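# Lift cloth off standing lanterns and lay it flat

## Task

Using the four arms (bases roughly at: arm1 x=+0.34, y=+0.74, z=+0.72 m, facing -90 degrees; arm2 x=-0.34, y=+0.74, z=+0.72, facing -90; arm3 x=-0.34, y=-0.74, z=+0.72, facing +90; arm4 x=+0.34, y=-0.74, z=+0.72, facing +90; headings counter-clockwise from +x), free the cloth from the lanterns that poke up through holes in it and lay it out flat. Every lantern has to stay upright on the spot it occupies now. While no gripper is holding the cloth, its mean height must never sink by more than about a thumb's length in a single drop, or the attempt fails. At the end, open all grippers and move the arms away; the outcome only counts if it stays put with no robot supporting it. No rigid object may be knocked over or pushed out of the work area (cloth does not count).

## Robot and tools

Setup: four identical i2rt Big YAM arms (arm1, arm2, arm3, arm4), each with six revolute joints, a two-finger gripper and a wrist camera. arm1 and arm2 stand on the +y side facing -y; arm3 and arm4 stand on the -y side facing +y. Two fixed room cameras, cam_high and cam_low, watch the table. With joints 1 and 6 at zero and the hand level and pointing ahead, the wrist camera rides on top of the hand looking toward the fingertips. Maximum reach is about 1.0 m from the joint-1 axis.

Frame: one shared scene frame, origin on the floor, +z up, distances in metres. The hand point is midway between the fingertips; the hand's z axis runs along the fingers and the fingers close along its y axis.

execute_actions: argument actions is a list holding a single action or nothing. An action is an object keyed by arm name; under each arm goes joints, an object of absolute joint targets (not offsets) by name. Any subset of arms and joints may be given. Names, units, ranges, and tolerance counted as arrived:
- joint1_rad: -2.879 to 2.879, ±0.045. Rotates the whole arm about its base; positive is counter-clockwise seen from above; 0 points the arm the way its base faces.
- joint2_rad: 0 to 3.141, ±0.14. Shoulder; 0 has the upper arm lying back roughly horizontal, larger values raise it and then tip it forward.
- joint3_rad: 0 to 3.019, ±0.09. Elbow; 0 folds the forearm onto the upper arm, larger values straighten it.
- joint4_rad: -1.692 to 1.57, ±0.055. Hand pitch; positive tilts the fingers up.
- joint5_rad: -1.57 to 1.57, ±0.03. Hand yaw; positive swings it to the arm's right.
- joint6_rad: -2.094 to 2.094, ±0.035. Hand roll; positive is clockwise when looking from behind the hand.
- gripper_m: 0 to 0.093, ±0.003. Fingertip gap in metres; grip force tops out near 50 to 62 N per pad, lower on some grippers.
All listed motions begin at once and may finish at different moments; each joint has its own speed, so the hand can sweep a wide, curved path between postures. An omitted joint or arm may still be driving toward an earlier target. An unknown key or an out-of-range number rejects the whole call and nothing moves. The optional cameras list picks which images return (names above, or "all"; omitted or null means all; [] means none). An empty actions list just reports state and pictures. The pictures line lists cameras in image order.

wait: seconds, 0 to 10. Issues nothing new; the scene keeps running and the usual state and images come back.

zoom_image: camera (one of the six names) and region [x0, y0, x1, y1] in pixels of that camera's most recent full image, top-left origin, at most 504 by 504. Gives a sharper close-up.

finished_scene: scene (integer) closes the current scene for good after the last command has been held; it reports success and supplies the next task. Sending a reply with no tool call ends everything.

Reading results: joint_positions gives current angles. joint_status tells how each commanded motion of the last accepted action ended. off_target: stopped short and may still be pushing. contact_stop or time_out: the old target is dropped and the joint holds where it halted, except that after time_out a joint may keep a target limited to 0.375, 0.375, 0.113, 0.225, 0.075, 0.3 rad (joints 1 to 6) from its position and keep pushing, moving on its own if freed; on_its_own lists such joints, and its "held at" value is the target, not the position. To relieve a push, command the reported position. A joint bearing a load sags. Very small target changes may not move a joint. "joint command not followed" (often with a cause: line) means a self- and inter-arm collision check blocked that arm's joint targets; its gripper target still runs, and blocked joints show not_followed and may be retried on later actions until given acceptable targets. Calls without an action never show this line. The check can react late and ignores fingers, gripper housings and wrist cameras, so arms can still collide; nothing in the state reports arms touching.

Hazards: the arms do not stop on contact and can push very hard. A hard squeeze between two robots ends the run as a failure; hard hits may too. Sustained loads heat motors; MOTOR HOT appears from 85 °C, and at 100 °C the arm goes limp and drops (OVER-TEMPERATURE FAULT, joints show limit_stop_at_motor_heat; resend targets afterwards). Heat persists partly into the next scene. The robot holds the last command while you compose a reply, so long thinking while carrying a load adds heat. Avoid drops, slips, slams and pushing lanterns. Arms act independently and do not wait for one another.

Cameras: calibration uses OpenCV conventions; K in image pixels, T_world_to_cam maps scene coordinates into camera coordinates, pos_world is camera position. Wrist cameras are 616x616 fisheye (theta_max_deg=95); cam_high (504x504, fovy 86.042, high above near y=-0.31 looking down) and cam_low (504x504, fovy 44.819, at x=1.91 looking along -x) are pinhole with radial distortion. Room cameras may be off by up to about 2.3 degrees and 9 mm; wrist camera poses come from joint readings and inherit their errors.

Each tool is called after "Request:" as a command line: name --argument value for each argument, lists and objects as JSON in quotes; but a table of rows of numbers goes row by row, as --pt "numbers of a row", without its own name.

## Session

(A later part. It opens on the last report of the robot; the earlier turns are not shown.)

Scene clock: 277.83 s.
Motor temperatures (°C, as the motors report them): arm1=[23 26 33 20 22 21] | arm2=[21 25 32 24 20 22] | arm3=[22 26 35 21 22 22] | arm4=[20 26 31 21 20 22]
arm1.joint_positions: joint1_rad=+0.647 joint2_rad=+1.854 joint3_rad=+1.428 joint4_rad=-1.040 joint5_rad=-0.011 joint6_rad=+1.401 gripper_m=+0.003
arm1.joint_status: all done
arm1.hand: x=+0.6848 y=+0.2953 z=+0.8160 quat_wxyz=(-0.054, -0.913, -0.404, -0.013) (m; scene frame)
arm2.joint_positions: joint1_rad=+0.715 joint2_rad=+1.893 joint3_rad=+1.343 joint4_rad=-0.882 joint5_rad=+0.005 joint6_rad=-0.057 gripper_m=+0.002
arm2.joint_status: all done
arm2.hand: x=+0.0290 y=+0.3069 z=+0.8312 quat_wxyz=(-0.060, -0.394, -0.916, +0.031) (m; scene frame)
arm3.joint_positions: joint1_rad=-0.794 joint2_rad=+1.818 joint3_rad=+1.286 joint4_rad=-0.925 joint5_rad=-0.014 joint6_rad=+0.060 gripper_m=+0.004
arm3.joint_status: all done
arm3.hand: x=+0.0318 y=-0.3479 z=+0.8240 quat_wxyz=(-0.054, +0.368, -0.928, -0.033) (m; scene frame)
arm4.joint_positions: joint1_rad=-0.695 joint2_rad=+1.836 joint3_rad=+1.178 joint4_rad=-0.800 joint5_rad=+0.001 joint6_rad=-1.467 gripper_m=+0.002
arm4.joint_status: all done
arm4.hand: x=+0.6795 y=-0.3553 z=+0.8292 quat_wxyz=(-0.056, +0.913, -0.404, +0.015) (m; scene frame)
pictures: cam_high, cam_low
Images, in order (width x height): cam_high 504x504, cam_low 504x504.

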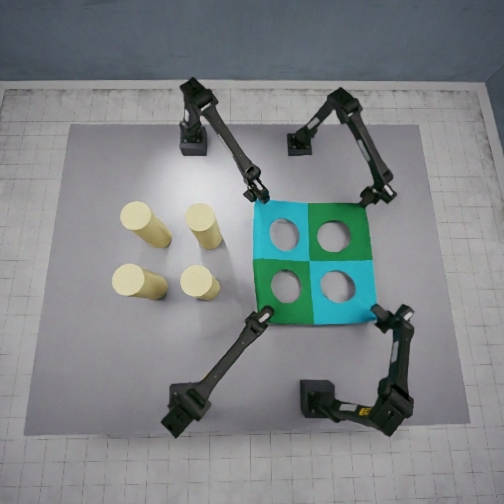

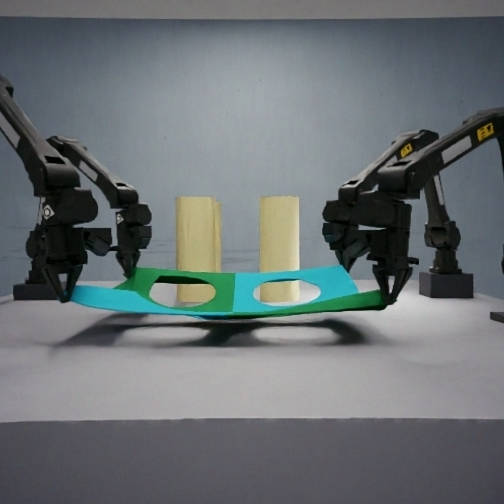

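Request:
execute_actions --actions '[{"arm1":{"joints":{"joint1_rad":0.665,"joint2_rad":1.995,"joint3_rad":1.505,"joint4_rad":-1.01}},"arm2":{"joints":{"joint2_rad":2.067,"joint3_rad":1.425,"joint4_rad":-0.875}},"arm3":{"joints":{"joint2_rad":1.95,"joint3_rad":1.352,"joint4_rad":-0.90}},"arm4":{"joints":{"joint1_rad":-0.71,"joint2_rad":2.03,"joint3_rad":1.277,"joint4_rad":-0.77}}}]' --cameras '["cam_low","cam_high"]'

Scene clock: 282.57 s.
Motor temperatures (°C, as the motors report them): arm1=[23 27 32 20 22 21] | arm2=[21 25 31 24 20 22] | arm3=[22 26 34 21 22 22] | arm4=[20 26 31 21 20 22]
arm1.joint_positions: joint1_rad=+0.658 joint2_rad=+2.015 joint3_rad=+1.469 joint4_rad=-1.017 joint5_rad=-0.014 joint6_rad=+1.401 gripper_m=+0.003
arm1.joint_status: all done
arm1.hand: x=+0.6941 y=+0.2922 z=+0.7425 quat_wxyz=(-0.007, -0.913, -0.409, -0.002) (m; scene frame)
arm2.joint_positions: joint1_rad=+0.715 joint2_rad=+2.082 joint3_rad=+1.394 joint4_rad=-0.879 joint5_rad=+0.005 joint6_rad=-0.057 gripper_m=+0.002
arm2.joint_status: all done
arm2.hand: x=+0.0269 y=+0.3097 z=+0.7456 quat_wxyz=(+0.000, -0.395, -0.919, +0.001) (m; scene frame)
arm3.joint_positions: joint1_rad=-0.794 joint2_rad=+1.965 joint3_rad=+1.325 joint4_rad=-0.905 joint5_rad=-0.013 joint6_rad=+0.060 gripper_m=+0.004
arm3.joint_status: all done
arm3.hand: x=+0.0359 y=-0.3438 z=+0.7612 quat_wxyz=(-0.014, +0.369, -0.929, -0.014) (m; scene frame)
arm4.joint_positions: joint1_rad=-0.695 joint2_rad=+2.036 joint3_rad=+1.254 joint4_rad=-0.775 joint5_rad=+0.001 joint6_rad=-1.467 gripper_m=+0.002
arm4.joint_status: all done
arm4.hand: x=+0.6864 y=-0.3467 z=+0.7527 quat_wxyz=(-0.010, +0.914, -0.405, +0.000) (m; scene frame)
pictures: cam_high, cam_low
Images, in order (width x height): cam_high 504x504, cam_low 504x504.

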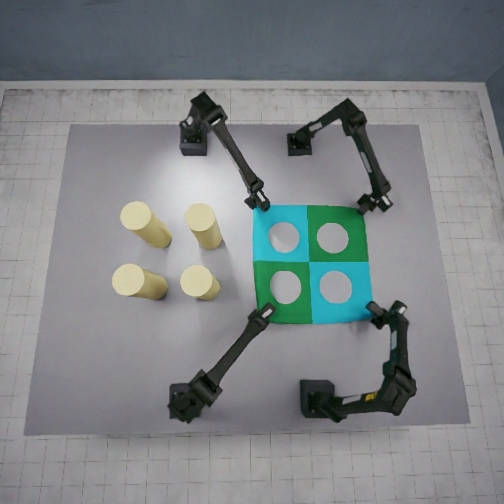

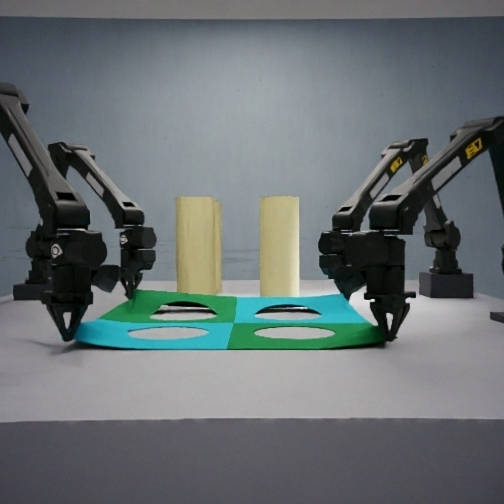

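Request:
execute_actions --actions '[{"arm3":{"joints":{"joint2_rad":1.995}}}]' --cameras '[]'

Request:
execute_actions --actions '[{"arm1":{"joints":{"gripper_m":0.09}},"arm2":{"joints":{"gripper_m":0.09}},"arm3":{"joints":{"gripper_m":0.09}},"arm4":{"joints":{"gripper_m":0.09}}}]' --cameras '[]'

Request:
execute_actions --actions '[{"arm1":{"joints":{"joint2_rad":1.75}},"arm2":{"joints":{"joint2_rad":1.82}},"arm3":{"joints":{"joint2_rad":1.73}},"arm4":{"joints":{"joint2_rad":1.77}}}]' --cameras '["cam_low","cam_high"]'

Scene clock: 287.63 s.
Motor temperatures (°C, as the motors report them): arm1=[23 27 32 20 22 21] | arm2=[21 25 30 24 20 22] | arm3=[22 26 33 21 22 22] | arm4=[20 26 30 21 20 22]
arm1.joint_positions: joint1_rad=+0.658 joint2_rad=+2.015 joint3_rad=+1.469 joint4_rad=-1.017 joint5_rad=-0.014 joint6_rad=+1.401 gripper_m=+0.003
arm1.joint_status: not commanded
arm1.hand: x=+0.6941 y=+0.2922 z=+0.7425 quat_wxyz=(-0.007, -0.913, -0.409, -0.002) (m; scene frame)
arm2.joint_positions: joint1_rad=+0.715 joint2_rad=+2.082 joint3_rad=+1.394 joint4_rad=-0.879 joint5_rad=+0.005 joint6_rad=-0.057 gripper_m=+0.002
arm2.joint_status: not commanded
arm2.hand: x=+0.0269 y=+0.3097 z=+0.7456 quat_wxyz=(+0.000, -0.395, -0.919, +0.001) (m; scene frame)
arm3.joint_positions: joint1_rad=-0.794 joint2_rad=+1.982 joint3_rad=+1.325 joint4_rad=-0.905 joint5_rad=-0.013 joint6_rad=+0.060 gripper_m=+0.004
arm3.joint_status: all done
arm3.hand: x=+0.0342 y=-0.3456 z=+0.7524 quat_wxyz=(-0.006, +0.369, -0.929, -0.010) (m; scene frame)
arm4.joint_positions: joint1_rad=-0.695 joint2_rad=+2.036 joint3_rad=+1.254 joint4_rad=-0.775 joint5_rad=+0.001 joint6_rad=-1.467 gripper_m=+0.002
arm4.joint_status: not commanded
arm4.hand: x=+0.6864 y=-0.3467 z=+0.7527 quat_wxyz=(-0.010, +0.914, -0.405, +0.000) (m; scene frame)
pictures: none
No camera images: the call's "cameras" was empty. Leave "cameras" out to get every camera's image.

Scene clock: 288.33 s.
Motor temperatures (°C, as the motors report them): arm1=[23 27 32 20 22 21] | arm2=[21 25 30 24 20 22] | arm3=[22 26 33 21 22 22] | arm4=[20 26 30 21 20 22]
arm1.joint_positions: joint1_rad=+0.658 joint2_rad=+2.015 joint3_rad=+1.469 joint4_rad=-1.017 joint5_rad=-0.014 joint6_rad=+1.401 gripper_m=+0.090
arm1.joint_status: all done
arm1.hand: x=+0.6941 y=+0.2922 z=+0.7425 quat_wxyz=(-0.007, -0.913, -0.409, -0.002) (m; scene frame)
arm2.joint_positions: joint1_rad=+0.715 joint2_rad=+2.082 joint3_rad=+1.394 joint4_rad=-0.879 joint5_rad=+0.005 joint6_rad=-0.057 gripper_m=+0.090
arm2.joint_status: all done
arm2.hand: x=+0.0270 y=+0.3098 z=+0.7456 quat_wxyz=(+0.000, -0.395, -0.919, +0.001) (m; scene frame)
arm3.joint_positions: joint1_rad=-0.794 joint2_rad=+1.982 joint3_rad=+1.325 joint4_rad=-0.905 joint5_rad=-0.013 joint6_rad=+0.060 gripper_m=+0.090
arm3.joint_status: all done
arm3.hand: x=+0.0342 y=-0.3456 z=+0.7522 quat_wxyz=(-0.006, +0.369, -0.929, -0.010) (m; scene frame)
arm4.joint_positions: joint1_rad=-0.695 joint2_rad=+2.036 joint3_rad=+1.254 joint4_rad=-0.775 joint5_rad=+0.001 joint6_rad=-1.467 gripper_m=+0.090
arm4.joint_status: all done
arm4.hand: x=+0.6867 y=-0.3470 z=+0.7527 quat_wxyz=(-0.010, +0.914, -0.405, +0.000) (m; scene frame)
pictures: none
No camera images: the call's "cameras" was empty. Leave "cameras" out to get every camera's image.

Scene clock: 289.63 s.
Motor temperatures (°C, as the motors report them): arm1=[23 27 32 20 22 21] | arm2=[21 26 30 24 20 22] | arm3=[22 26 33 21 22 22] | arm4=[20 26 30 21 20 22]
arm1.joint_positions: joint1_rad=+0.658 joint2_rad=+1.747 joint3_rad=+1.475 joint4_rad=-1.017 joint5_rad=-0.014 joint6_rad=+1.401 gripper_m=+0.090
arm1.joint_status: all done
arm1.hand: x=+0.7058 y=+0.2806 z=+0.8961 quat_wxyz=(-0.139, -0.902, -0.406, -0.036) (m; scene frame)
arm2.joint_positions: joint1_rad=+0.715 joint2_rad=+1.819 joint3_rad=+1.394 joint4_rad=-0.879 joint5_rad=+0.005 joint6_rad=-0.057 gripper_m=+0.090
arm2.joint_status: all done
arm2.hand: x=+0.0469 y=+0.2854 z=+0.8928 quat_wxyz=(-0.118, -0.392, -0.910, +0.060) (m; scene frame)
arm3.joint_positions: joint1_rad=-0.794 joint2_rad=+1.721 joint3_rad=+1.325 joint4_rad=-0.905 joint5_rad=-0.013 joint6_rad=+0.060 gripper_m=+0.090
arm3.joint_status: all done
arm3.hand: x=+0.0493 y=-0.3296 z=+0.8917 quat_wxyz=(-0.124, +0.366, -0.920, -0.065) (m; scene frame)
arm4.joint_positions: joint1_rad=-0.695 joint2_rad=+1.760 joint3_rad=+1.257 joint4_rad=-0.775 joint5_rad=+0.001 joint6_rad=-1.467 gripper_m=+0.090
arm4.joint_status: all done
arm4.hand: x=+0.7128 y=-0.3195 z=+0.8991 quat_wxyz=(-0.141, +0.904, -0.401, +0.043) (m; scene frame)
pictures: cam_high, cam_low
Images, in order (width x height): cam_high 504x504, cam_low 504x504.

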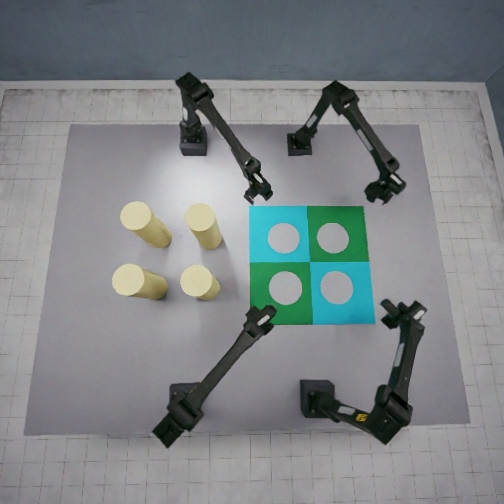

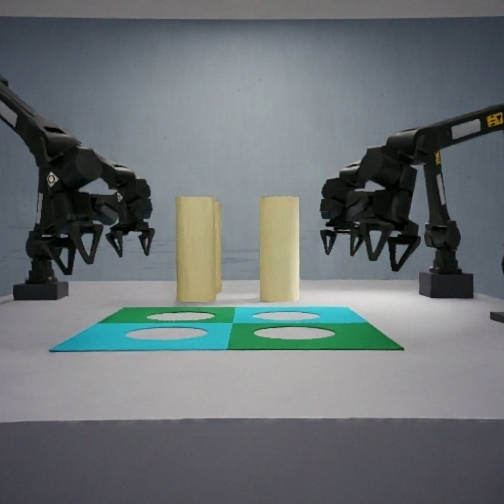

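Request:
execute_actions --actions '[{"arm1":{"joints":{"joint2_rad":0.9,"joint4_rad":-1.4}},"arm2":{"joints":{"joint2_rad":0.9,"joint4_rad":-1.4}},"arm3":{"joints":{"joint2_rad":0.9,"joint4_rad":-1.4}},"arm4":{"joints":{"joint2_rad":0.9,"joint4_rad":-1.4}}}]' --cameras '["cam_high"]'

Request:
finished_scene --scene 1

Scene clock: 293.53 s.
Motor temperatures (°C, as the motors report them): arm1=[23 27 32 20 22 21] | arm2=[21 25 30 24 20 22] | arm3=[22 26 33 21 22 22] | arm4=[20 26 30 21 20 22]
arm1.joint_positions: joint1_rad=+0.658 joint2_rad=+0.903 joint3_rad=+1.487 joint4_rad=-1.393 joint5_rad=-0.014 joint6_rad=+1.401 gripper_m=+0.090
arm1.joint_status: all done
arm1.hand: x=+0.5439 y=+0.4907 z=+1.2441 quat_wxyz=(-0.363, -0.844, -0.383, -0.094) (m; scene frame)
arm2.joint_positions: joint1_rad=+0.715 joint2_rad=+0.899 joint3_rad=+1.394 joint4_rad=-1.386 joint5_rad=+0.005 joint6_rad=-0.057 gripper_m=+0.090
arm2.joint_status: all done
arm2.hand: x=-0.1237 y=+0.4855 z=+1.2665 quat_wxyz=(-0.297, -0.374, -0.866, +0.149) (m; scene frame)
arm3.joint_positions: joint1_rad=-0.794 joint2_rad=+0.893 joint3_rad=+1.325 joint4_rad=-1.387 joint5_rad=-0.013 joint6_rad=+0.060 gripper_m=+0.090
arm3.joint_status: all done
arm3.hand: x=-0.1159 y=-0.5050 z=+1.2057 quat_wxyz=(-0.276, +0.353, -0.884, -0.136) (m; scene frame)
arm4.joint_positions: joint1_rad=-0.695 joint2_rad=+0.894 joint3_rad=+1.257 joint4_rad=-1.393 joint5_rad=+0.001 joint6_rad=-1.467 gripper_m=+0.090
arm4.joint_status: all done
arm4.hand: x=+0.5509 y=-0.5040 z=+1.2214 quat_wxyz=(-0.256, +0.880, -0.391, +0.080) (m; scene frame)
pictures: cam_high
Images, in order (width x height): cam_high 504x504.

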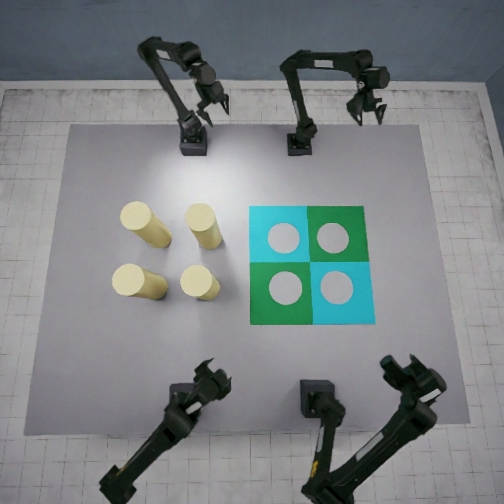

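The scene is finished: the task was done.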